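# Flip the gripper housing and return it to its tray

## Task

Flip the loose gripper housing upside down and set it back into its tray. Its two halves must be joined, and it may stick out past the tray's open side by a fingernail's width at most. The tray is free to move, so it must end up resting on all four feet on the raised bench top, with no foot hanging more than half off an edge. Nothing may count on the robot to stay in place. Finish by releasing the part and moving the grippers away.

## Robot and tools

Robot: two arms, left_arm and right_arm, mounted on opposite sides of a table. Each has six joints and a parallel gripper. The names are labels only and say nothing about sides of a camera picture.

World frame: all printed poses share one frame. The origin is the table centre and +z points up, with the table surface at z = +0.020 m. left_arm's base is on the +y side. The state line reads `left_arm: …` | `right_arm: …`. For each gripper it gives end_effector_position in metres and end_effector_quat_wxyz, plus linear (m/s) and angular (rad/s) velocities. The reported point sits midway between the finger pads, about 3 to 4 cm short of the fingertips. The fingers extend along the gripper's +x axis and close along its y axis. The printed position can be off from the true one, more so at long reach.

execute_actions takes "actions", a list holding one item or none, and an optional boolean "pictures" (images come back unless it is false).
- An empty list sends no command and just reports the state.
- A wait is {"steps": N}, N from 1 to 300. It sends nothing new and returns once N control steps (1/30 s each) have passed since the previous result. Time spent writing counts toward N.
- A motion is {"rows": [...], "steps": N}, N from 1 to 15, default 15. Rows is a list of 1 to 15 rows. Each row is applied for one step, and the final row repeats if there are fewer rows than steps.

Each row is a single flat list of 14 numbers covering both arms, even when only one arm should move. The first seven are left_arm and the last seven are right_arm. Within each seven the order is waist, shoulder, elbow, wrist pitch, wrist yaw, wrist roll, then gripper opening. The six joint values are absolute target angles in radians, on the same scale as the Joint positions line; they are not offsets.

Joint ranges per arm: waist -3.054 to 3.054, shoulder 0.000 to 3.142, elbow 0.000 to 2.356, wrist pitch -1.571 to 1.571, wrist yaw -1.571 to 1.571, wrist roll -3.142 to 3.142. A call is rejected, and nothing is sent, if a target is more than 0.010 rad outside a range and also further out than the joint's current angle. The true ends may differ by up to 0.010 rad from these. A target beyond the true end is clipped to it, and the result then says "joint sent to its limit"; that note can refer to an earlier motion still running. If the note is absent, the joint may still be at its end.

Opening is an absolute value from -1 to 1, with +1 fully open (0.088 m between pads). Empty fingers close at about -0.80, and values below that change nothing. Closing from fully open takes at least about 0.5 s.

Motion limits: each step, a joint's target is held within a fixed distance of its measured angle. That distance is 0.211 rad for waist, shoulder and elbow, 0.213 for wrist pitch, 0.267 for wrist yaw and 0.228 for wrist roll. If the targets would move the hand more than 70 mm from where it is measured to be, all of that arm's targets are pulled back toward the measured angles. Large moves therefore take several calls. Friction can leave a joint short of its target, and very small changes may not move it at all, so read Joint positions after each move.

Between calls the arms keep heading for the last row you sent, including while you write. They give up once every arm has nearly stopped, or when any step is HELD. Fingers already opening or closing finish their travel.

Result lines:
- Joint positions and Joint velocities: one block per arm, the six joints in order (rad, rad/s), then the pad gap (m, m/s).
- grip_measured: the measured opening on the same -1 to 1 scale you command. Each gripper may read up to about 1 mm off. While the pads squeeze something hard, the reading is narrower than the real gap by up to about 3 mm (0.061 on the scale).
- "joint command not followed": the controller's clearance check changed or blocked some joint targets. The rest of the row still ran.
- HELD: marks each step on which some or all of your row was not sent.
- Joint torques and External joint torques: the external estimate includes friction, error and the weight of anything held. "no reading" means no estimate is available.
- MOTOR HOT appears from 50 °C. At 95 °C an OVER-TEMPERATURE FAULT holds that arm still. If it does not cool within 30 to 60 s, the arm loses power and goes limp.
- A TORQUE FAULT stops the arm for 10 s and drops the rest of the call. It happens when contact load reaches these limits (N m): waist 17.2, shoulder 21.3, elbow 21.3, wrist pitch 5.61, wrist yaw 5.59, wrist roll 5.24. A held object's weight adds to the load.

Grasping: the fingers close until grip_measured matches your command, down to where they meet. To hold a part firmly, command about 0.07 below the current grip_measured; a smaller margin gives a lighter grip. Parts thinner than about 3 mm get proportionally less force. Each pad pushes with roughly 34 to 49 N at most and can spike on first contact. Something may occasionally tug at a held part or nudge loose objects.

Cameras: cam_high, cam_left_wrist and cam_right_wrist, each 504x504, arrive in that order. zoom_image takes "camera" (one of those names) and "region" [x0, y0, x1, y1] in pixels of that camera's latest image, with the origin at the top-left, up to 504 by 504. The calibration supplies K, distortion and T_world_to_cam, which maps world points into the camera frame. Wrist camera poses are computed from joint readings. Expect errors of a few degrees and millimetres.

finished_scene takes "scene", the number of the scene in progress. It ends that scene irreversibly and reports whether the goal was met. The goal must hold without the robot, so release the part and move away before calling it. Replying without any tool call ends everything.

Avoid dropping the part, slamming, hard pushes, knocking anything off the table, shoving the tray off its feet, and letting the arms collide or press on each other. Smooth, economical motion is better.

Each tool is called after "Request:" as name(argument=value, ...) on one line, values as JSON.

## Session

Request:
execute_actions(actions=[])

Scene clock: 0.00 s of 5467.00 s.
left_arm: end_effector_position=(+0.3586, +0.2711, +0.2216) grip_measured=+1.000 end_effector_quat_wxyz=(-0.564, +0.613, -0.547, +0.087) end_effector_velocity=(-0.002, +0.001, -0.004) end_effector_angular_velocity=(+0.006, +0.015, +0.007) | right_arm: end_effector_position=(+0.0666, -0.1828, +0.3761) grip_measured=+0.980 end_effector_quat_wxyz=(+0.728, -0.176, +0.205, +0.631) end_effector_velocity=(+0.002, -0.001, -0.003) end_effector_angular_velocity=(-0.012, +0.005, -0.013)
Joint positions: left_arm=[ 1.256  1.098  0.351  0.072  0.618 -1.555  0.088] | right_arm=[-0.042  0.848  0.945 -0.646 -0.076 -0.043  0.087]
Joint velocities: left_arm=[-0.002 -0.002 -0.007 -0.007 -0.007 -0.007  0.   ] | right_arm=[-0.002  0.002 -0.002 -0.007  0.007  0.007 -0.   ]
Joint torques (N m, as the arm reports them, + toward a larger angle): no reading
External joint torques (N m, as the arm's controller estimates them; a push from outside toward a larger angle lowers the number): no reading
Motor temperatures (°C, as the motors report them): left_arm=[22 23 23 24 24 21] | right_arm=[22 24 21 23 24 22]
Heat: left arm: hottest wrist pitch 24 °C (+0.0 °C/min); right arm: hottest shoulder 24 °C (+0.0 °C/min).

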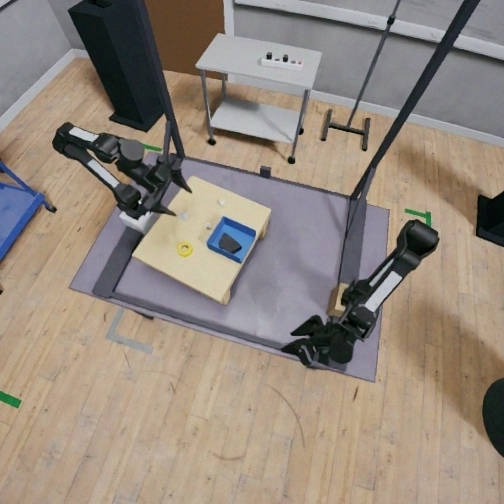

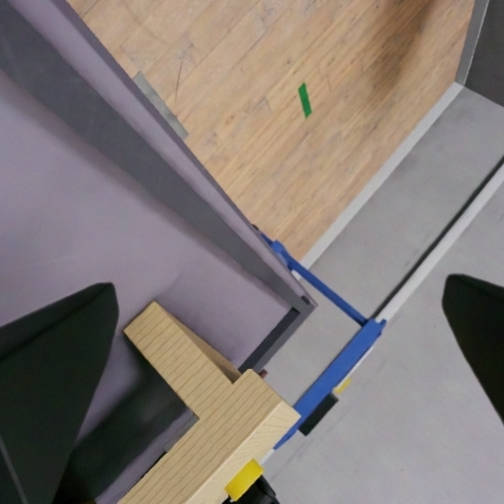

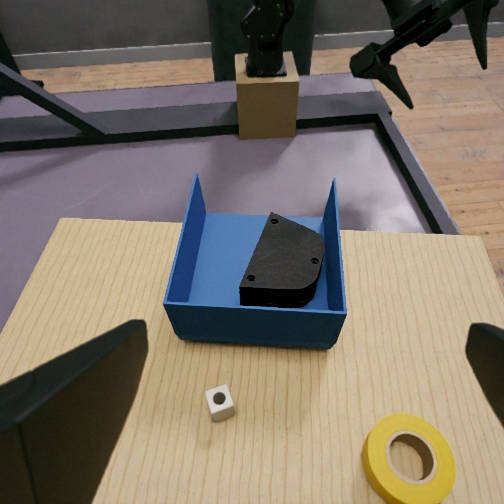

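Request:
zoom_image(camera="cam_high", region=[120, 160, 360, 320])

Request:
zoom_image(camera="cam_right_wrist", region=[140, 150, 380, 370])

Region (120, 160, 360, 320) of cam_high's 504x504 image, scaled by 2.100, with more detail than that image has.

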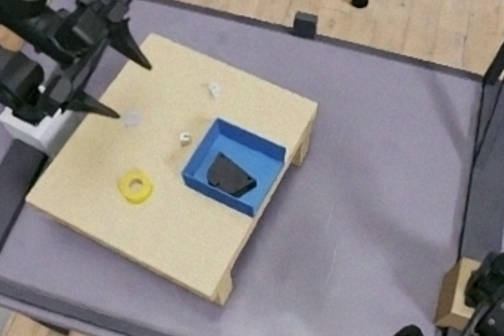

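Region (140, 150, 380, 370) of cam_right_wrist's 504x504 image, scaled by 2.100, with more detail than that image has; it fills the top 462 rows of this view, and the rest is white.

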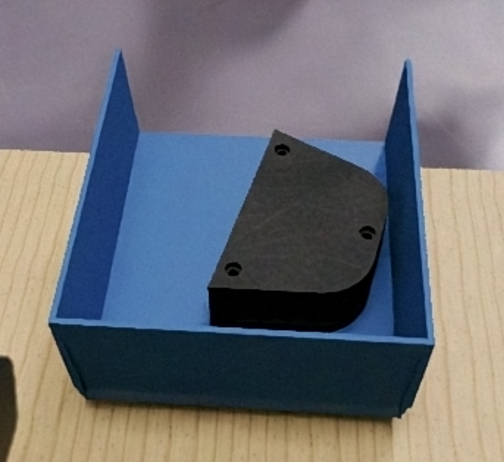

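Request:
execute_actions(actions=[{"rows":[[0.1,0.6,0.3,0,0,0,1,-0.042,0.848,0.945,-0.646,-0.076,-0.043,1]]}], pictures=false)

Request:
execute_actions(actions=[{"steps":60}])

Scene clock: 23.23 s of 5467.00 s.
left_arm: end_effector_position=(+0.2725, +0.2196, +0.2974) grip_measured=+1.000 end_effector_quat_wxyz=(+0.808, -0.285, +0.329, -0.397) end_effector_velocity=(-0.291, -0.152, +0.021) end_effector_angular_velocity=(+0.594, -1.273, -1.580) | right_arm: end_effector_position=(+0.0666, -0.1828, +0.3761) grip_measured=+0.980 end_effector_quat_wxyz=(+0.728, -0.176, +0.205, +0.631) end_effector_velocity=(-0.000, +0.000, +0.001) end_effector_angular_velocity=(+0.005, -0.017, +0.015)
Joint positions: left_arm=[ 0.597  0.625  0.312  0.004  0.031 -0.851  0.088] | right_arm=[-0.042  0.848  0.945 -0.646 -0.076 -0.043  0.087]
Joint velocities: left_arm=[-1.355 -0.164 -0.032 -0.022 -0.212  1.399  0.   ] | right_arm=[-0.002 -0.002 -0.002  0.007 -0.007 -0.022  0.   ]
Joint torques (N m, as the arm reports them, + toward a larger angle): left_arm=[-0.62 -1.36  4.66  1.65 -0.14  0.21] | right_arm=[ 0.06 -2.67  6.63  1.93 -0.01  0.02]
External joint torques (N m, as the arm's controller estimates them; a push from outside toward a larger angle lowers the number): left_arm=[-0.58 -0.51 -2.07  0.02 -0.14  0.17] | right_arm=[ 0.07 -0.87 -0.32  0.2   0.02  0.01]
Motor temperatures (°C, as the motors report them): left_arm=[22 23 25 25 24 21] | right_arm=[22 24 24 27 24 22]
Heat: left arm: hottest elbow 25 °C (+2.6 °C/min); right arm: hottest wrist pitch 27 °C (+7.7 °C/min).
Steps of this call (steps 1 to 90: nothing new was sent; then 19.73 s passed at rest; steps 91 to 105: all 15 steps of this action). Readings (joint positions):
91: left_arm=[1.236 1.077 0.348 0.064 0.572 -1.526] | right_arm=[-0.042 0.848 0.945 -0.646 -0.076 -0.043]
92: left_arm=[1.191 1.038 0.339 0.046 0.511 -1.475] | right_arm=[-0.042 0.848 0.945 -0.646 -0.076 -0.043]
94: left_arm=[1.095 0.943 0.323 0.027 0.403 -1.380] | right_arm=[-0.042 0.848 0.945 -0.646 -0.076 -0.043]
98: left_arm=[0.913 0.763 0.315 0.012 0.179 -1.187] | right_arm=[-0.042 0.848 0.945 -0.646 -0.076 -0.043]
105: the state above

Scene clock: 25.23 s of 5467.00 s.
left_arm: end_effector_position=(+0.1519, +0.1855, +0.3013) grip_measured=+1.000 end_effector_quat_wxyz=(+0.717, +0.097, +0.108, -0.682) end_effector_velocity=(-0.002, +0.001, -0.003) end_effector_angular_velocity=(+0.017, +0.010, -0.007) | right_arm: end_effector_position=(+0.0666, -0.1828, +0.3761) grip_measured=+0.980 end_effector_quat_wxyz=(+0.728, -0.176, +0.205, +0.631) end_effector_velocity=(+0.001, +0.000, +0.003) end_effector_angular_velocity=(+0.010, -0.013, -0.000)
Joint positions: left_arm=[ 0.103  0.604  0.309  0.002  0.004 -0.007  0.088] | right_arm=[-0.042  0.848  0.945 -0.646 -0.076 -0.043  0.087]
Joint velocities: left_arm=[-0.002 -0.002  0.002 -0.022  0.007 -0.007  0.   ] | right_arm=[ 0.002 -0.002  0.002  0.007  0.007 -0.007 -0.   ]
Joint torques (N m, as the arm reports them, + toward a larger angle): left_arm=[-0.41 -1.52  4.4   1.75 -0.17  0.18] | right_arm=[ 0.03 -2.65  6.63  1.93  0.    0.02]
External joint torques (N m, as the arm's controller estimates them; a push from outside toward a larger angle lowers the number): left_arm=[-0.39 -0.63 -2.46  0.07 -0.17  0.17] | right_arm=[ 0.04 -0.88 -0.33  0.19  0.03  0.01]
Motor temperatures (°C, as the motors report them): left_arm=[22 23 25 26 24 21] | right_arm=[22 24 25 27 24 22]
Heat: left arm: hottest wrist pitch 26 °C (+4.8 °C/min); right arm: hottest wrist pitch 27 °C (+7.1 °C/min).
Steps of this call (steps 1 to 45: the robot went on to your last target; steps 46 to 60: nothing new was sent). Readings (joint positions):
1: left_arm=[0.552 0.621 0.311 0.003 0.025 -0.803] | right_arm=[-0.042 0.848 0.945 -0.646 -0.076 -0.043]
2: left_arm=[0.506 0.617 0.310 0.003 0.020 -0.755] | right_arm=[-0.042 0.848 0.945 -0.646 -0.076 -0.043]
4: left_arm=[0.416 0.612 0.310 0.003 0.014 -0.659] | right_arm=[-0.042 0.848 0.945 -0.646 -0.076 -0.043]
8: left_arm=[0.237 0.607 0.310 0.003 0.008 -0.466] | right_arm=[-0.042 0.848 0.945 -0.646 -0.076 -0.043]
60: the state above
All arms were judged still, so your last target was given up. Only a new action makes them travel on or press farther. Fingers that are still opening or closing keep moving.
camera_calibration (this result's frames):
cam_left_wrist: T_world_to_cam=[[-0.999878, -0.015575, 0.000739944, 0.166309], [-0.0103502, 0.627465, -0.778576, 0.145401], [0.0116621, -0.778489, -0.62755, 0.410104], [0, 0, 0, 1]] pos_world=[0.163011, 0.230618, 0.370443]

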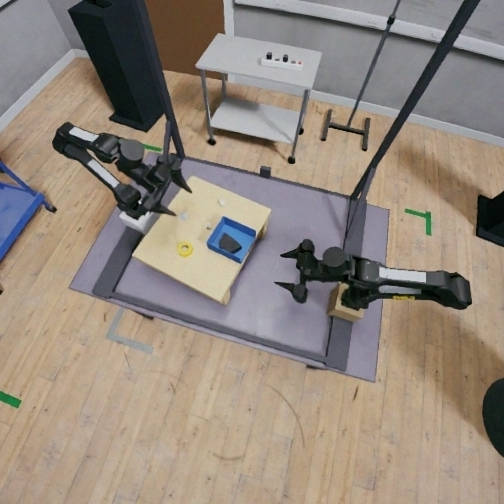

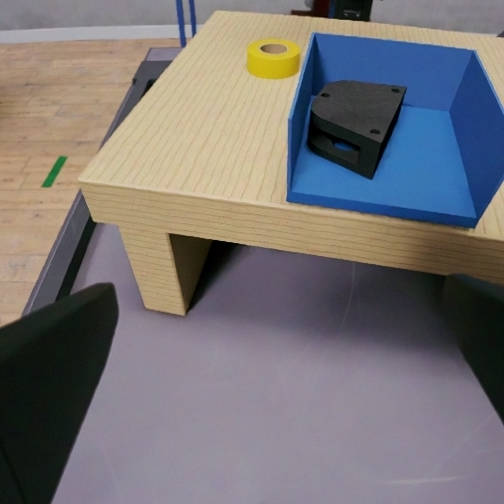

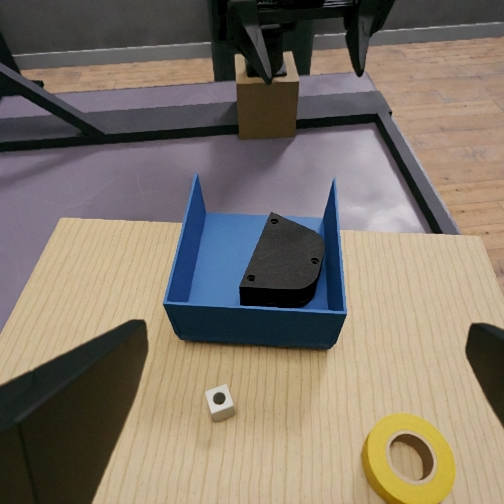

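Request:
execute_actions(actions=[{"rows":[[0.1,0.6,0.3,0,0,0,1,-0.042,1.938,2.14,-1.552,0,0,0.5]]}], pictures=false)

Request:
execute_actions(actions=[{"steps":60}])

Scene clock: 41.67 s of 5467.00 s.
left_arm: end_effector_position=(+0.1518, +0.1855, +0.3012) grip_measured=+1.000 end_effector_quat_wxyz=(+0.717, +0.098, +0.108, -0.682) end_effector_velocity=(+0.003, +0.001, -0.001) end_effector_angular_velocity=(+0.002, +0.001, +0.021) | right_arm: end_effector_position=(+0.0860, -0.1458, +0.3591) grip_measured=+0.513 end_effector_quat_wxyz=(+0.646, -0.349, +0.439, +0.518) end_effector_velocity=(+0.020, +0.075, -0.050) end_effector_angular_velocity=(-1.198, +0.271, +0.002)
Joint positions: left_arm=[ 0.103  0.604  0.309  0.002  0.004 -0.007  0.088] | right_arm=[-0.042  1.469  1.598 -1.319 -0.007 -0.006  0.064]
Joint velocities: left_arm=[-0.002 -0.007 -0.002 -0.007 -0.022 -0.007  0.   ] | right_arm=[-0.002  1.267  1.336 -1.297  0.007 -0.007 -0.004]
Joint torques (N m, as the arm reports them, + toward a larger angle): left_arm=[-0.5  -1.52  4.39  1.73 -0.18  0.19] | right_arm=[ 0.   -4.81  6.49  0.74  0.14  0.26]
External joint torques (N m, as the arm's controller estimates them; a push from outside toward a larger angle lowers the number): left_arm=[-0.51 -0.61 -2.5   0.04 -0.17  0.19] | right_arm=[ 0.    0.4   0.51 -0.22  0.16  0.26]
Motor temperatures (°C, as the motors report them): left_arm=[22 23 26 27 24 21] | right_arm=[22 24 26 28 24 22]
Heat: left arm: hottest wrist pitch 27 °C (+4.3 °C/min); right arm: hottest wrist pitch 28 °C (+5.8 °C/min).
Steps of this call (steps 1 to 90: nothing new was sent; then 12.93 s passed at rest; steps 91 to 105: all 15 steps of this action). Readings (joint positions):
91: left_arm=[0.103 0.604 0.309 0.002 0.004 -0.007] | right_arm=[-0.042 0.867 0.966 -0.682 -0.069 -0.040]
92: left_arm=[0.103 0.604 0.309 0.002 0.004 -0.007] | right_arm=[-0.042 0.902 1.010 -0.737 -0.054 -0.033]
94: left_arm=[0.103 0.604 0.309 0.002 0.004 -0.007] | right_arm=[-0.042 0.993 1.106 -0.814 -0.033 -0.021]
98: left_arm=[0.103 0.604 0.309 0.002 0.004 -0.007] | right_arm=[-0.042 1.169 1.284 -1.000 -0.015 -0.011]
105: the state above

Scene clock: 43.67 s of 5467.00 s.
left_arm: end_effector_position=(+0.1518, +0.1855, +0.3012) grip_measured=+1.000 end_effector_quat_wxyz=(+0.717, +0.098, +0.108, -0.682) end_effector_velocity=(+0.000, +0.001, -0.002) end_effector_angular_velocity=(+0.006, +0.019, +0.011) | right_arm: end_effector_position=(+0.1041, -0.0699, +0.3550) grip_measured=+0.503 end_effector_quat_wxyz=(+0.613, -0.385, +0.485, +0.491) end_effector_velocity=(+0.004, -0.003, -0.000) end_effector_angular_velocity=(-0.012, -0.021, -0.000)
Joint positions: left_arm=[ 0.103  0.604  0.309  0.002  0.004 -0.007  0.088] | right_arm=[-0.042  1.919  2.133 -1.549 -0.005 -0.005  0.064]
Joint velocities: left_arm=[-0.002 -0.002 -0.002 -0.007 -0.007 -0.022  0.   ] | right_arm=[-0.002 -0.002 -0.002 -0.007  0.022 -0.007 -0.   ]
Joint torques (N m, as the arm reports them, + toward a larger angle): left_arm=[-0.39 -1.61  4.4   1.74 -0.15  0.18] | right_arm=[ 0.01 -7.63  6.22  0.58  0.19  0.2 ]
External joint torques (N m, as the arm's controller estimates them; a push from outside toward a larger angle lowers the number): left_arm=[-0.39 -0.71 -2.51  0.04 -0.15  0.17] | right_arm=[ 0.04  0.73  0.54 -0.17  0.2   0.19]
Motor temperatures (°C, as the motors report them): left_arm=[22 23 26 27 24 21] | right_arm=[22 25 26 28 24 22]
Heat: left arm: hottest wrist pitch 27 °C (+4.1 °C/min); right arm: hottest wrist pitch 28 °C (+5.5 °C/min).
Steps of this call (steps 1 to 45: the robot went on to your last target; steps 46 to 60: nothing new was sent). Readings (joint positions):
1: left_arm=[0.103 0.604 0.309 0.002 0.004 -0.007] | right_arm=[-0.042 1.512 1.643 -1.364 -0.006 -0.006]
2: left_arm=[0.103 0.604 0.309 0.002 0.004 -0.007] | right_arm=[-0.042 1.554 1.687 -1.407 -0.006 -0.006]
4: left_arm=[0.103 0.604 0.309 0.002 0.004 -0.007] | right_arm=[-0.042 1.637 1.775 -1.468 -0.006 -0.006]
8: left_arm=[0.103 0.604 0.309 0.002 0.004 -0.007] | right_arm=[-0.042 1.800 1.954 -1.519 -0.005 -0.005]
60: the state above
All arms were judged still, so your last target was given up. Only a new action makes them travel on or press farther. Fingers that are still opening or closing keep moving.
camera_calibration (this result's frames):
cam_left_wrist: T_world_to_cam=[[-0.999886, -0.0150839, 0.00038892, 0.166224], [-0.00977321, 0.62778, -0.77833, 0.145105], [0.0114961, -0.778245, -0.627856, 0.410142], [0, 0, 0, 1]] pos_world=[0.162908, 0.230604, 0.370385]
cam_right_wrist: T_world_to_cam=[[0.975604, -0.218036, -0.0256272, -0.09286], [-0.214822, -0.972187, 0.0932932, -0.0432095], [-0.0452557, -0.0855119, -0.995309, 0.432721], [0, 0, 0, 1]] pos_world=[0.100895, -0.0252518, 0.432343]

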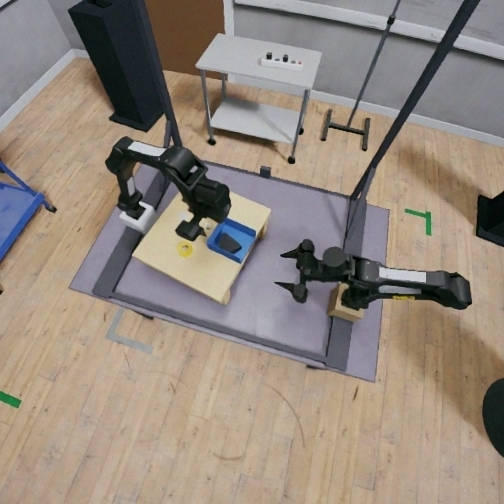

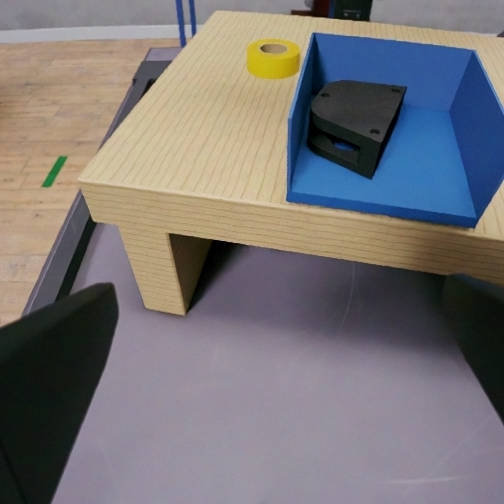

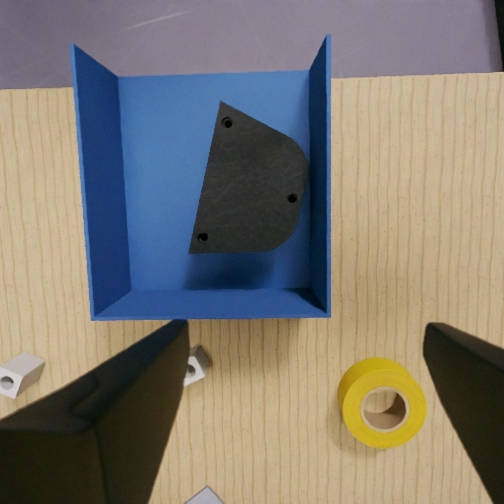

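Request:
execute_actions(actions=[{"rows":[[0.1,0.6,0.3,0,0,0,1,-0.03,1.99,2.065,-1.289,0,0,-0.8]]}], pictures=false)

Request:
execute_actions(actions=[{"steps":30}])

Scene clock: 56.70 s of 5467.00 s.
left_arm: end_effector_position=(+0.1518, +0.1855, +0.3012) grip_measured=+1.000 end_effector_quat_wxyz=(+0.717, +0.098, +0.108, -0.682) end_effector_velocity=(+0.003, +0.001, -0.003) end_effector_angular_velocity=(+0.012, +0.001, +0.021) | right_arm: end_effector_position=(+0.1125, -0.0165, +0.3313) grip_measured=-0.767 end_effector_quat_wxyz=(+0.643, -0.353, +0.440, +0.519) end_effector_velocity=(+0.001, +0.003, +0.000) end_effector_angular_velocity=(+0.021, +0.014, +0.008)
Joint positions: left_arm=[ 0.103  0.604  0.309  0.002  0.004 -0.007  0.088] | right_arm=[-0.033  1.976  2.075 -1.296 -0.005 -0.005  0.001]
Joint velocities: left_arm=[-0.002  0.002 -0.002 -0.007 -0.022 -0.007  0.   ] | right_arm=[-0.007 -0.002 -0.007  0.022 -0.022 -0.007 -0.013]
Joint torques (N m, as the arm reports them, + toward a larger angle): left_arm=[-0.39 -1.55  4.4   1.78 -0.18  0.16] | right_arm=[ 0.24 -9.03  4.95  1.14  0.18  0.21]
External joint torques (N m, as the arm's controller estimates them; a push from outside toward a larger angle lowers the number): left_arm=[-0.4  -0.7  -2.43  0.11 -0.17  0.15] | right_arm=[ 0.27  0.2  -1.18  0.17  0.19  0.21]
Motor temperatures (°C, as the motors report them): left_arm=[22 23 27 28 24 21] | right_arm=[22 27 27 27 24 22]
Heat: left arm: hottest wrist pitch 28 °C (+4.2 °C/min); right arm: hottest shoulder 27 °C (+3.2 °C/min).
Steps of this call (steps 1 to 90: nothing new was sent; then 9.53 s passed at rest; steps 91 to 105: all 15 steps of this action). Readings (joint positions):
91: left_arm=[0.103 0.604 0.309 0.002 0.004 -0.007] | right_arm=[-0.042 1.922 2.128 -1.531 -0.005 -0.005]
92: left_arm=[0.103 0.604 0.309 0.002 0.004 -0.007] | right_arm=[-0.041 1.924 2.118 -1.478 -0.005 -0.005]
94: left_arm=[0.103 0.604 0.309 0.002 0.004 -0.007] | right_arm=[-0.038 1.938 2.108 -1.393 -0.005 -0.005]
98: left_arm=[0.103 0.604 0.309 0.002 0.004 -0.007] | right_arm=[-0.034 1.970 2.081 -1.328 -0.005 -0.005]
105: the state above

Scene clock: 57.70 s of 5467.00 s.
left_arm: end_effector_position=(+0.1518, +0.1855, +0.3012) grip_measured=+1.000 end_effector_quat_wxyz=(+0.717, +0.098, +0.108, -0.682) end_effector_velocity=(-0.001, +0.000, -0.003) end_effector_angular_velocity=(+0.012, +0.006, +0.002) | right_arm: end_effector_position=(+0.1127, -0.0156, +0.3314) grip_measured=-0.797 end_effector_quat_wxyz=(+0.644, -0.352, +0.438, +0.519) end_effector_velocity=(-0.000, -0.001, -0.002) end_effector_angular_velocity=(-0.007, +0.025, -0.006)
Joint positions: left_arm=[ 0.103  0.604  0.309  0.002  0.004 -0.007  0.088] | right_arm=[-0.033  1.976  2.073 -1.291 -0.005 -0.005  0.   ]
Joint velocities: left_arm=[-0.007  0.002 -0.002 -0.007 -0.007 -0.007  0.   ] | right_arm=[-0.007  0.002 -0.002 -0.007 -0.022  0.007  0.   ]
Joint torques (N m, as the arm reports them, + toward a larger angle): left_arm=[-0.4  -1.67  4.39  1.74 -0.16  0.19] | right_arm=[ 0.26 -8.96  4.91  1.19  0.19  0.22]
External joint torques (N m, as the arm's controller estimates them; a push from outside toward a larger angle lowers the number): left_arm=[-0.41 -0.82 -2.46  0.06 -0.15  0.18] | right_arm=[ 0.37  0.21 -1.24  0.2   0.19  0.21]
Motor temperatures (°C, as the motors report them): left_arm=[22 23 27 28 24 21] | right_arm=[22 27 27 27 24 22]
Heat: left arm: hottest wrist pitch 28 °C (+4.2 °C/min); right arm: hottest shoulder 27 °C (+3.1 °C/min).
Steps of this call (steps 1 to 15: the robot went on to your last target; steps 16 to 30: nothing new was sent). Readings (joint positions):
1: left_arm=[0.103 0.604 0.309 0.002 0.004 -0.007] | right_arm=[-0.033 1.976 2.075 -1.295 -0.005 -0.005]
2: left_arm=[0.103 0.604 0.309 0.002 0.004 -0.007] | right_arm=[-0.033 1.976 2.074 -1.295 -0.005 -0.005]
4: left_arm=[0.103 0.604 0.309 0.002 0.004 -0.007] | right_arm=[-0.033 1.976 2.074 -1.293 -0.005 -0.005]
8: left_arm=[0.103 0.604 0.309 0.002 0.004 -0.007] | right_arm=[-0.033 1.976 2.074 -1.291 -0.005 -0.005]
30: the state above
All arms were judged still, so your last target was given up. Only a new action makes them travel on or press farther. Fingers that are still opening or closing keep moving.
camera_calibration (this result's frames):
cam_left_wrist: T_world_to_cam=[[-0.999886, -0.0150839, 0.00038892, 0.166224], [-0.00977321, 0.62778, -0.77833, 0.145105], [0.0114961, -0.778245, -0.627856, 0.410142], [0, 0, 0, 1]] pos_world=[0.162908, 0.230604, 0.370385]
cam_right_wrist: T_world_to_cam=[[0.978231, -0.206167, -0.0236678, -0.0908149], [-0.207094, -0.977158, -0.0476824, 0.0594488], [-0.0132967, 0.0515459, -0.998582, 0.41386], [0, 0, 0, 1]] pos_world=[0.106652, 0.0180352, 0.413958]

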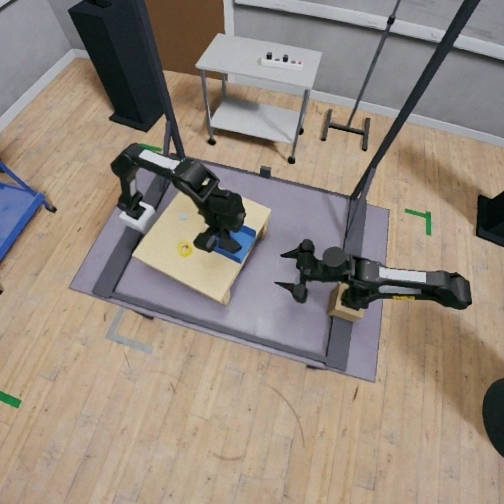

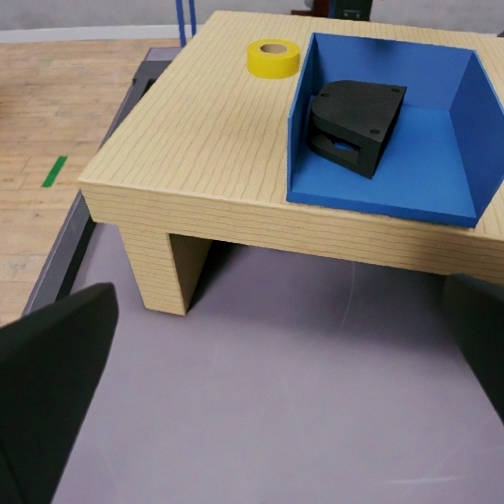

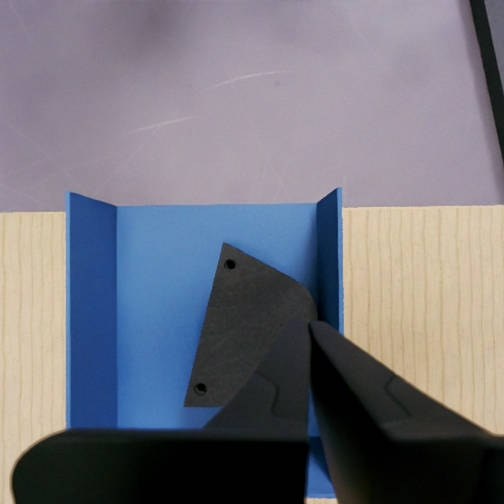

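Request:
execute_actions(actions=[{"rows":[[0.1,0.6,0.3,0,0,0,1,0.06,2.105,2.005,-1.122,0.25,0,-0.8]]}], pictures=false)

Request:
execute_actions(actions=[{"steps":30}])

Scene clock: 64.03 s of 5467.00 s.
left_arm: end_effector_position=(+0.1518, +0.1855, +0.3012) grip_measured=+1.000 end_effector_quat_wxyz=(+0.717, +0.098, +0.108, -0.682) end_effector_velocity=(-0.001, -0.000, -0.000) end_effector_angular_velocity=(-0.002, -0.009, -0.002) | right_arm: end_effector_position=(+0.1136, +0.0205, +0.2763) grip_measured=-0.797 end_effector_quat_wxyz=(+0.678, -0.425, +0.378, +0.466) end_effector_velocity=(+0.004, -0.000, +0.002) end_effector_angular_velocity=(+0.003, -0.024, -0.004)
Joint positions: left_arm=[ 0.103  0.604  0.309  0.002  0.004 -0.007  0.088] | right_arm=[ 0.058  2.093  2.01  -1.126  0.24  -0.005  0.   ]
Joint velocities: left_arm=[-0.007  0.002 -0.002  0.007 -0.007  0.007  0.   ] | right_arm=[-0.002 -0.002 -0.002  0.007  0.022 -0.007  0.   ]
Joint torques (N m, as the arm reports them, + toward a larger angle): left_arm=[-0.18 -1.68  4.49  1.75 -0.17  0.15] | right_arm=[  0.06 -10.67   5.64   1.03   0.36   0.19]
External joint torques (N m, as the arm's controller estimates them; a push from outside toward a larger angle lowers the number): left_arm=[-0.16 -0.82 -2.37  0.06 -0.17  0.14] | right_arm=[ 0.03 -0.42 -0.72  0.08  0.21  0.18]
Motor temperatures (°C, as the motors report them): left_arm=[22 23 27 28 24 21] | right_arm=[22 28 26 27 24 22]
Heat: left arm: hottest wrist pitch 28 °C (+4.1 °C/min); right arm: hottest shoulder 28 °C (+4.1 °C/min).
Steps of this call (steps 1 to 90: nothing new was sent; then 2.83 s passed at rest; steps 91 to 105: all 15 steps of this action). Readings (joint positions):
91: left_arm=[0.103 0.604 0.309 0.002 0.004 -0.007] | right_arm=[-0.028 1.984 2.067 -1.274 0.029 -0.005]
92: left_arm=[0.103 0.604 0.309 0.002 0.004 -0.007] | right_arm=[-0.016 1.992 2.060 -1.233 0.088 -0.005]
94: left_arm=[0.103 0.604 0.309 0.002 0.004 -0.007] | right_arm=[0.014 2.020 2.051 -1.180 0.152 -0.005]
98: left_arm=[0.103 0.604 0.309 0.002 0.004 -0.007] | right_arm=[0.054 2.079 2.018 -1.147 0.209 -0.005]
105: the state above

Scene clock: 65.03 s of 5467.00 s.
left_arm: end_effector_position=(+0.1518, +0.1855, +0.3012) grip_measured=+1.000 end_effector_quat_wxyz=(+0.717, +0.098, +0.108, -0.682) end_effector_velocity=(+0.000, +0.001, -0.002) end_effector_angular_velocity=(+0.006, +0.019, +0.011) | right_arm: end_effector_position=(+0.1144, +0.0209, +0.2767) grip_measured=-0.797 end_effector_quat_wxyz=(+0.680, -0.425, +0.376, +0.464) end_effector_velocity=(-0.002, -0.002, -0.001) end_effector_angular_velocity=(-0.003, +0.024, -0.001)
Joint positions: left_arm=[ 0.103  0.604  0.309  0.002  0.004 -0.007  0.088] | right_arm=[ 0.058  2.093  2.01  -1.123  0.245 -0.005  0.   ]
Joint velocities: left_arm=[-0.002 -0.002 -0.002 -0.007 -0.007 -0.022  0.   ] | right_arm=[-0.002 -0.002 -0.002 -0.007 -0.022  0.007  0.   ]
Joint torques (N m, as the arm reports them, + toward a larger angle): left_arm=[-0.27 -1.58  4.5   1.74 -0.17  0.19] | right_arm=[  0.21 -10.26   5.63   1.11   0.36   0.19]
External joint torques (N m, as the arm's controller estimates them; a push from outside toward a larger angle lowers the number): left_arm=[-0.29 -0.72 -2.36  0.06 -0.16  0.18] | right_arm=[ 0.13  0.04 -0.81  0.13  0.21  0.18]
Motor temperatures (°C, as the motors report them): left_arm=[22 23 27 28 24 21] | right_arm=[22 28 26 27 24 22]
Heat: left arm: hottest wrist pitch 28 °C (+4.1 °C/min); right arm: hottest shoulder 28 °C (+4.1 °C/min).
Steps of this call (steps 1 to 15: the robot went on to your last target; steps 16 to 30: nothing new was sent). Readings (joint positions):
1: left_arm=[0.103 0.604 0.309 0.002 0.004 -0.007] | right_arm=[0.058 2.093 2.010 -1.126 0.241 -0.005]
2: left_arm=[0.103 0.604 0.309 0.002 0.004 -0.007] | right_arm=[0.058 2.093 2.010 -1.126 0.242 -0.005]
4: left_arm=[0.103 0.604 0.309 0.002 0.004 -0.007] | right_arm=[0.058 2.093 2.010 -1.126 0.243 -0.005]
8: left_arm=[0.103 0.604 0.309 0.002 0.004 -0.007] | right_arm=[0.058 2.093 2.010 -1.123 0.245 -0.005]
30: the state above
All arms were judged still, so your last target was given up. Only a new action makes them travel on or press farther. Fingers that are still opening or closing keep moving.
camera_calibration (this result's frames):
cam_left_wrist: T_world_to_cam=[[-0.999886, -0.0150839, 0.00038892, 0.166224], [-0.00977321, 0.62778, -0.77833, 0.145105], [0.0114961, -0.778245, -0.627856, 0.410142], [0, 0, 0, 1]] pos_world=[0.162908, 0.230604, 0.370385]
cam_right_wrist: T_world_to_cam=[[0.957217, -0.20145, 0.207735, -0.147952], [-0.19709, -0.979498, -0.0417, 0.0900586], [0.211877, -0.00102659, -0.977296, 0.32684], [0, 0, 0, 1]] pos_world=[0.0901223, 0.0587427, 0.35391]

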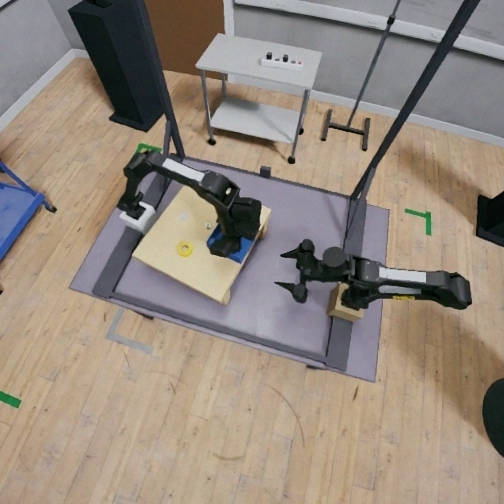

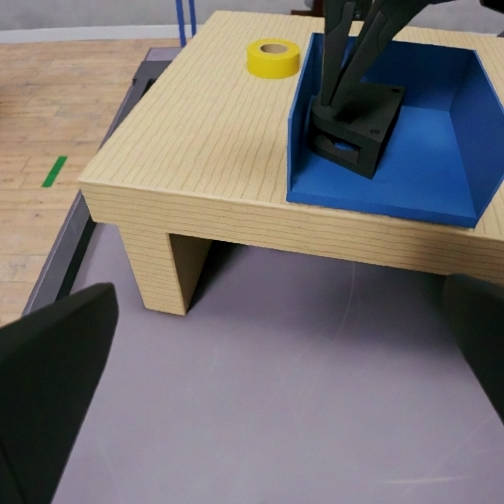

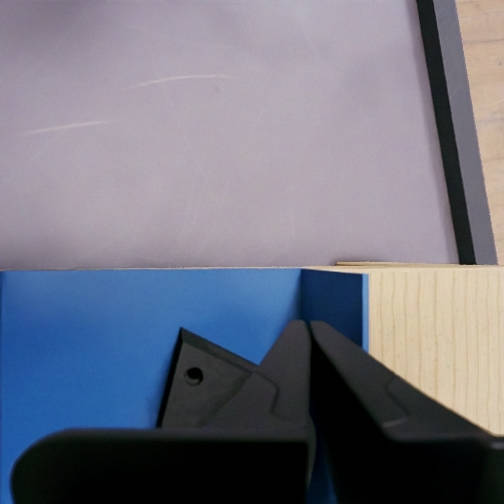

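Request:
execute_actions(actions=[{"rows":[[0.1,0.6,0.3,0,0,0,1,0.046,2.115,1.888,-0.99,0.25,0,-0.8]]}], pictures=false)

Request:
execute_actions(actions=[{"steps":30}])

Scene clock: 71.63 s of 5467.00 s.
left_arm: end_effector_position=(+0.1518, +0.1855, +0.3012) grip_measured=+1.000 end_effector_quat_wxyz=(+0.717, +0.098, +0.108, -0.682) end_effector_velocity=(+0.003, +0.001, -0.003) end_effector_angular_velocity=(+0.014, -0.027, +0.012) | right_arm: end_effector_position=(+0.1197, +0.0269, +0.2472) grip_measured=-0.797 end_effector_quat_wxyz=(+0.685, -0.420, +0.375, +0.463) end_effector_velocity=(+0.001, -0.007, -0.012) end_effector_angular_velocity=(-0.035, -0.005, +0.001)
Joint positions: left_arm=[ 0.103  0.604  0.309  0.002  0.004 -0.007  0.088] | right_arm=[ 0.049  2.101  1.901 -0.995  0.246 -0.005  0.   ]
Joint velocities: left_arm=[-0.002  0.002 -0.002 -0.007 -0.022  0.022  0.   ] | right_arm=[-0.002 -0.002 -0.042  0.007  0.007 -0.007  0.   ]
Joint torques (N m, as the arm reports them, + toward a larger angle): left_arm=[-0.31 -1.55  4.53  1.72 -0.14  0.17] | right_arm=[ -0.14 -10.4    4.9    1.18   0.34   0.2 ]
External joint torques (N m, as the arm's controller estimates them; a push from outside toward a larger angle lowers the number): left_arm=[-0.32 -0.69 -2.28  0.05 -0.13  0.16] | right_arm=[-0.13 -0.04 -1.61  0.2   0.19  0.18]
Motor temperatures (°C, as the motors report them): left_arm=[22 23 27 28 24 21] | right_arm=[22 30 26 27 24 22]
Heat: left arm: hottest wrist pitch 28 °C (+3.0 °C/min); right arm: hottest shoulder 30 °C (+5.0 °C/min).
Steps of this call (steps 1 to 90: nothing new was sent; then 3.10 s passed at rest; steps 91 to 105: all 15 steps of this action). Readings (joint positions):
91: left_arm=[0.103 0.604 0.309 0.002 0.004 -0.007] | right_arm=[0.058 2.093 1.997 -1.104 0.246 -0.005]
92: left_arm=[0.103 0.604 0.309 0.002 0.004 -0.007] | right_arm=[0.057 2.093 1.978 -1.073 0.246 -0.005]
94: left_arm=[0.103 0.604 0.309 0.002 0.004 -0.007] | right_arm=[0.055 2.093 1.948 -1.039 0.246 -0.005]
98: left_arm=[0.103 0.604 0.309 0.002 0.004 -0.007] | right_arm=[0.050 2.101 1.907 -1.011 0.246 -0.005]
105: the state above

Scene clock: 72.63 s of 5467.00 s.
left_arm: end_effector_position=(+0.1518, +0.1855, +0.3012) grip_measured=+1.000 end_effector_quat_wxyz=(+0.717, +0.098, +0.108, -0.682) end_effector_velocity=(+0.003, +0.000, +0.001) end_effector_angular_velocity=(-0.008, +0.014, +0.025) | right_arm: end_effector_position=(+0.1197, +0.0268, +0.2464) grip_measured=-0.797 end_effector_quat_wxyz=(+0.685, -0.420, +0.375, +0.463) end_effector_velocity=(-0.005, -0.004, +0.000) end_effector_angular_velocity=(-0.016, +0.020, +0.017)
Joint positions: left_arm=[ 0.103  0.604  0.309  0.002  0.004 -0.007  0.088] | right_arm=[ 0.049  2.101  1.898 -0.992  0.246 -0.005  0.   ]
Joint velocities: left_arm=[-0.002 -0.002 -0.002  0.007 -0.022 -0.022  0.   ] | right_arm=[ 0.002 -0.007 -0.002 -0.022 -0.022 -0.007  0.   ]
Joint torques (N m, as the arm reports them, + toward a larger angle): left_arm=[-0.42 -1.65  4.43  1.74 -0.16  0.14] | right_arm=[ -0.24 -10.41   5.04   1.17   0.34   0.2 ]
External joint torques (N m, as the arm's controller estimates them; a push from outside toward a larger angle lowers the number): left_arm=[-0.43 -0.76 -2.44  0.06 -0.15  0.13] | right_arm=[-0.39  0.13 -1.51  0.2   0.2   0.18]
Motor temperatures (°C, as the motors report them): left_arm=[22 23 27 28 24 21] | right_arm=[22 30 26 27 24 22]
Heat: left arm: hottest wrist pitch 28 °C (+3.0 °C/min); right arm: hottest shoulder 30 °C (+5.0 °C/min).
Steps of this call (steps 1 to 15: the robot went on to your last target; steps 16 to 30: nothing new was sent). Readings (joint positions):
1: left_arm=[0.103 0.604 0.309 0.002 0.004 -0.007] | right_arm=[0.049 2.101 1.900 -0.994 0.246 -0.005]
2: left_arm=[0.103 0.604 0.309 0.002 0.004 -0.007] | right_arm=[0.049 2.101 1.899 -0.994 0.246 -0.005]
4: left_arm=[0.103 0.604 0.309 0.002 0.004 -0.007] | right_arm=[0.049 2.101 1.899 -0.993 0.246 -0.005]
8: left_arm=[0.103 0.604 0.309 0.002 0.004 -0.007] | right_arm=[0.049 2.101 1.899 -0.992 0.246 -0.005]
30: the state above
All arms were judged still, so your last target was given up. Only a new action makes them travel on or press farther. Fingers that are still opening or closing keep moving.
camera_calibration (this result's frames):
cam_left_wrist: T_world_to_cam=[[-0.999886, -0.0150839, 0.00038892, 0.166224], [-0.00977321, 0.62778, -0.77833, 0.145105], [0.0114961, -0.778245, -0.627856, 0.410142], [0, 0, 0, 1]] pos_world=[0.162908, 0.230604, 0.370385]
cam_right_wrist: T_world_to_cam=[[0.954911, -0.2126, 0.207233, -0.144846], [-0.206095, -0.977109, -0.0527488, 0.0994171], [0.213704, 0.0076607, -0.976868, 0.295603], [0, 0, 0, 1]] pos_world=[0.0956333, 0.0640824, 0.324027]

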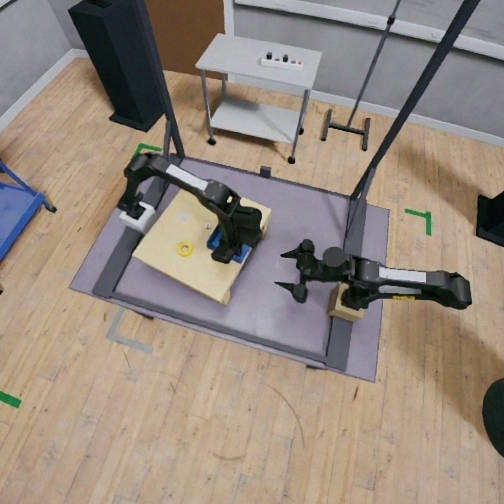

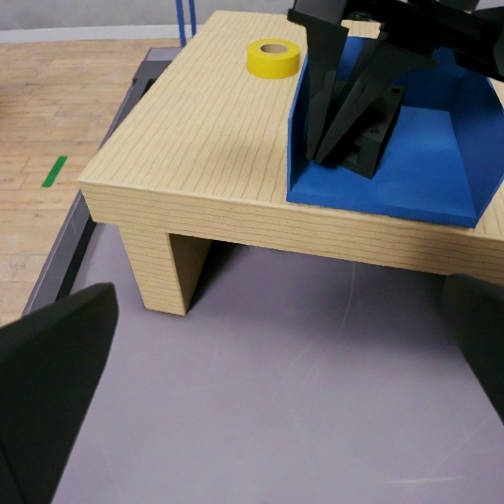

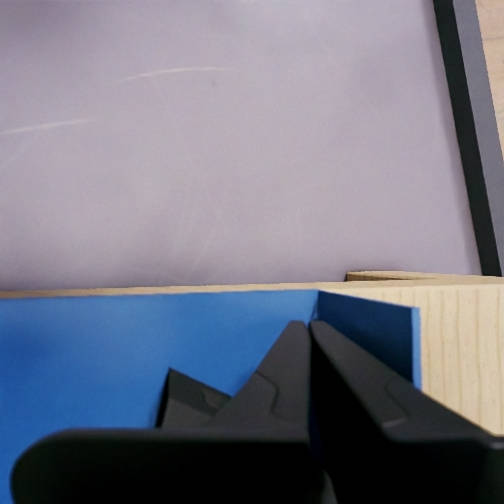

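Request:
execute_actions(actions=[{"rows":[[0.03,1.0,0.2,0.8,0.14,0,-0.8,0.046,1.99,2.065,-1.289,0.25,0,-0.8]]}], pictures=false)

Request:
execute_actions(actions=[{"rows":[[0.03,1.62,0.09,1.53,0.14,0,-0.8,-0.03,1.93,2.14,-1.45,0,0,-0.8]]}], pictures=false)

Request:
execute_actions(actions=[{"steps":40}])

Scene clock: 86.77 s of 5467.00 s.
left_arm: end_effector_position=(+0.1136, +0.1428, +0.2946) grip_measured=-0.678 end_effector_quat_wxyz=(+0.651, +0.035, +0.045, -0.757) end_effector_velocity=(-0.005, -0.032, +0.208) end_effector_angular_velocity=(-0.998, +0.025, -0.019) | right_arm: end_effector_position=(+0.1143, -0.0133, +0.3286) grip_measured=-0.797 end_effector_quat_wxyz=(+0.683, -0.422, +0.377, +0.461) end_effector_velocity=(-0.005, -0.021, -0.011) end_effector_angular_velocity=(-0.117, +0.029, +0.025)
Joint positions: left_arm=[ 0.034  0.984  0.208  0.663  0.133 -0.007  0.006] | right_arm=[ 0.049  1.987  2.062 -1.277  0.246 -0.005  0.   ]
Joint velocities: left_arm=[-0.012  0.09  -0.002  1.092  0.007 -0.007 -0.097] | right_arm=[-0.002  0.002 -0.002 -0.11  -0.022 -0.022  0.   ]
Joint torques (N m, as the arm reports them, + toward a larger angle): left_arm=[-0.4  -2.03  4.28  2.17  0.07  0.14] | right_arm=[ -0.23 -10.21   6.04   0.87   0.33   0.2 ]
External joint torques (N m, as the arm's controller estimates them; a push from outside toward a larger angle lowers the number): left_arm=[-0.39  0.   -1.55  0.58  0.04  0.13] | right_arm=[-0.31 -0.99 -0.11 -0.13  0.19  0.19]
Motor temperatures (°C, as the motors report them): left_arm=[22 23 27 29 24 21] | right_arm=[22 33 26 27 24 22]
Heat: left arm: hottest wrist pitch 29 °C (+3.0 °C/min); right arm: hottest shoulder 33 °C (+6.0 °C/min).
Steps of this call (steps 1 to 90: nothing new was sent; then 10.63 s passed at rest; steps 91 to 105: all 15 steps of this action). Readings (joint positions):
91: left_arm=[0.098 0.624 0.298 0.035 0.014 -0.007] | right_arm=[0.049 2.100 1.910 -1.012 0.246 -0.005]
92: left_arm=[0.083 0.662 0.285 0.092 0.044 -0.007] | right_arm=[0.049 2.100 1.930 -1.053 0.246 -0.005]
94: left_arm=[0.058 0.757 0.256 0.174 0.086 -0.007] | right_arm=[0.049 2.088 1.967 -1.130 0.246 -0.005]
98: left_arm=[0.041 0.917 0.213 0.347 0.118 -0.007] | right_arm=[0.049 2.028 2.030 -1.230 0.246 -0.005]
105: the state above

Scene clock: 87.27 s of 5467.00 s.
left_arm: end_effector_position=(+0.1127, +0.1313, +0.2254) grip_measured=-0.781 end_effector_quat_wxyz=(+0.650, +0.042, +0.052, -0.757) end_effector_velocity=(-0.002, -0.026, +0.143) end_effector_angular_velocity=(-0.843, +0.009, -0.011) | right_arm: end_effector_position=(+0.1057, -0.0449, +0.3551) grip_measured=-0.797 end_effector_quat_wxyz=(+0.634, -0.370, +0.451, +0.507) end_effector_velocity=(-0.003, -0.003, -0.002) end_effector_angular_velocity=(-0.014, +0.041, -0.003)
Joint positions: left_arm=[ 0.033  1.568  0.095  1.34   0.136 -0.006  0.001] | right_arm=[-0.026  1.936  2.135 -1.444  0.01  -0.005  0.   ]
Joint velocities: left_arm=[-0.002  0.418 -0.037  1.297  0.007  0.007 -0.   ] | right_arm=[-0.007  0.002  0.002 -0.022 -0.037  0.007  0.   ]
Joint torques (N m, as the arm reports them, + toward a larger angle): left_arm=[-0.45 -3.9   2.42  2.53  0.18  0.18] | right_arm=[ -0.19 -10.68   6.28   0.79  -0.12   0.17]
External joint torques (N m, as the arm's controller estimates them; a push from outside toward a larger angle lowers the number): left_arm=[-0.45  0.06 -1.59  0.58  0.15  0.16] | right_arm=[-0.12 -2.04  0.36 -0.14 -0.12  0.17]
Motor temperatures (°C, as the motors report them): left_arm=[22 23 27 29 24 21] | right_arm=[22 33 26 27 24 22]
Heat: left arm: hottest wrist pitch 29 °C (+3.0 °C/min); right arm: hottest shoulder 33 °C (+6.1 °C/min).
Steps of this call (steps 1 to 15: all 15 steps of this action). Readings (joint positions):
1: left_arm=[0.034 1.007 0.198 0.718 0.134 -0.007] | right_arm=[0.044 1.987 2.069 -1.298 0.216 -0.005]
2: left_arm=[0.034 1.043 0.188 0.773 0.134 -0.006] | right_arm=[0.033 1.987 2.079 -1.339 0.160 -0.005]
4: left_arm=[0.034 1.137 0.154 0.849 0.135 -0.006] | right_arm=[0.007 1.980 2.095 -1.387 0.098 -0.005]
8: left_arm=[0.033 1.326 0.105 1.026 0.136 -0.006] | right_arm=[-0.025 1.950 2.125 -1.425 0.040 -0.005]
15: the state above

Scene clock: 88.60 s of 5467.00 s.
left_arm: end_effector_position=(+0.1127, +0.1283, +0.2513) grip_measured=-0.781 end_effector_quat_wxyz=(+0.651, -0.004, +0.000, -0.759) end_effector_velocity=(+0.001, +0.000, -0.000) end_effector_angular_velocity=(+0.001, -0.007, +0.015) | right_arm: end_effector_position=(+0.1049, -0.0454, +0.3550) grip_measured=-0.797 end_effector_quat_wxyz=(+0.632, -0.369, +0.453, +0.508) end_effector_velocity=(-0.003, -0.002, +0.002) end_effector_angular_velocity=(+0.003, +0.023, -0.002)
Joint positions: left_arm=[ 0.033  1.615  0.094  1.527  0.136 -0.006  0.001] | right_arm=[-0.027  1.936  2.135 -1.447  0.005 -0.005  0.   ]
Joint velocities: left_arm=[-0.007 -0.007 -0.002 -0.007 -0.022  0.007  0.   ] | right_arm=[-0.002 -0.007 -0.002 -0.007 -0.022  0.007  0.   ]
Joint torques (N m, as the arm reports them, + toward a larger angle): left_arm=[-0.38 -3.4   1.89  2.25  0.12  0.17] | right_arm=[ -0.27 -10.59   6.19   0.74  -0.17   0.18]
External joint torques (N m, as the arm's controller estimates them; a push from outside toward a larger angle lowers the number): left_arm=[-0.38  0.21 -1.41  0.51  0.11  0.16] | right_arm=[-0.23 -1.93  0.3  -0.17 -0.16  0.17]
Motor temperatures (°C, as the motors report them): left_arm=[22 23 27 29 24 21] | right_arm=[22 33 26 27 24 22]
Heat: left arm: hottest wrist pitch 29 °C (+3.0 °C/min); right arm: hottest shoulder 33 °C (+6.1 °C/min).
Steps of this call (steps 1 to 30: the robot went on to your last target; steps 31 to 40: nothing new was sent). Readings (joint positions):
1: left_arm=[0.033 1.579 0.094 1.384 0.136 -0.006] | right_arm=[-0.026 1.936 2.135 -1.445 0.009 -0.005]
2: left_arm=[0.033 1.586 0.094 1.420 0.136 -0.006] | right_arm=[-0.026 1.936 2.135 -1.446 0.008 -0.005]
4: left_arm=[0.033 1.596 0.094 1.464 0.136 -0.006] | right_arm=[-0.026 1.936 2.135 -1.446 0.007 -0.005]
8: left_arm=[0.033 1.609 0.094 1.504 0.136 -0.006] | right_arm=[-0.027 1.936 2.135 -1.447 0.006 -0.005]
40: the state above
All arms were judged still, so your last target was given up. Only a new action makes them travel on or press farther. Fingers that are still opening or closing keep moving.
camera_calibration (this result's frames):
cam_left_wrist: T_world_to_cam=[[-0.982904, 0.183751, -0.011634, 0.101839], [0.078909, 0.363317, -0.928318, 0.203376], [-0.166353, -0.913365, -0.371605, 0.307705], [0, 0, 0, 1]] pos_world=[0.135237, 0.188444, 0.304327]
cam_right_wrist: T_world_to_cam=[[0.978675, -0.204831, -0.0154564, -0.0916601], [-0.20474, -0.978789, 0.00732341, 0.00999465], [-0.0166286, -0.0040027, -0.999854, 0.437175], [0, 0, 0, 1]] pos_world=[0.0990214, -0.00724234, 0.435621]

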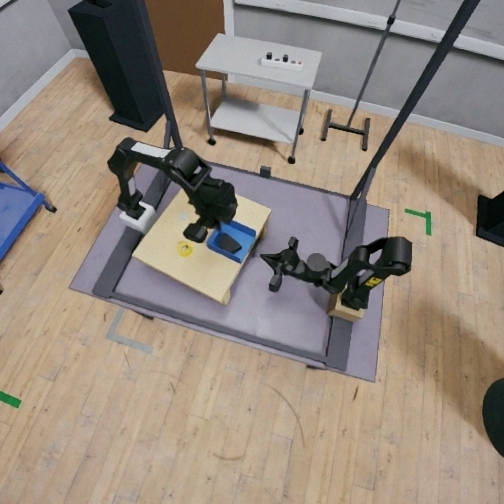

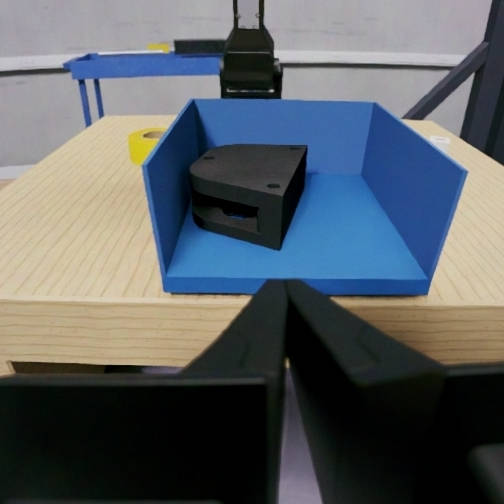

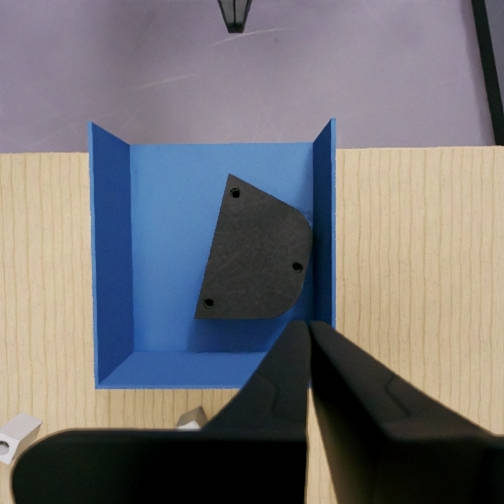

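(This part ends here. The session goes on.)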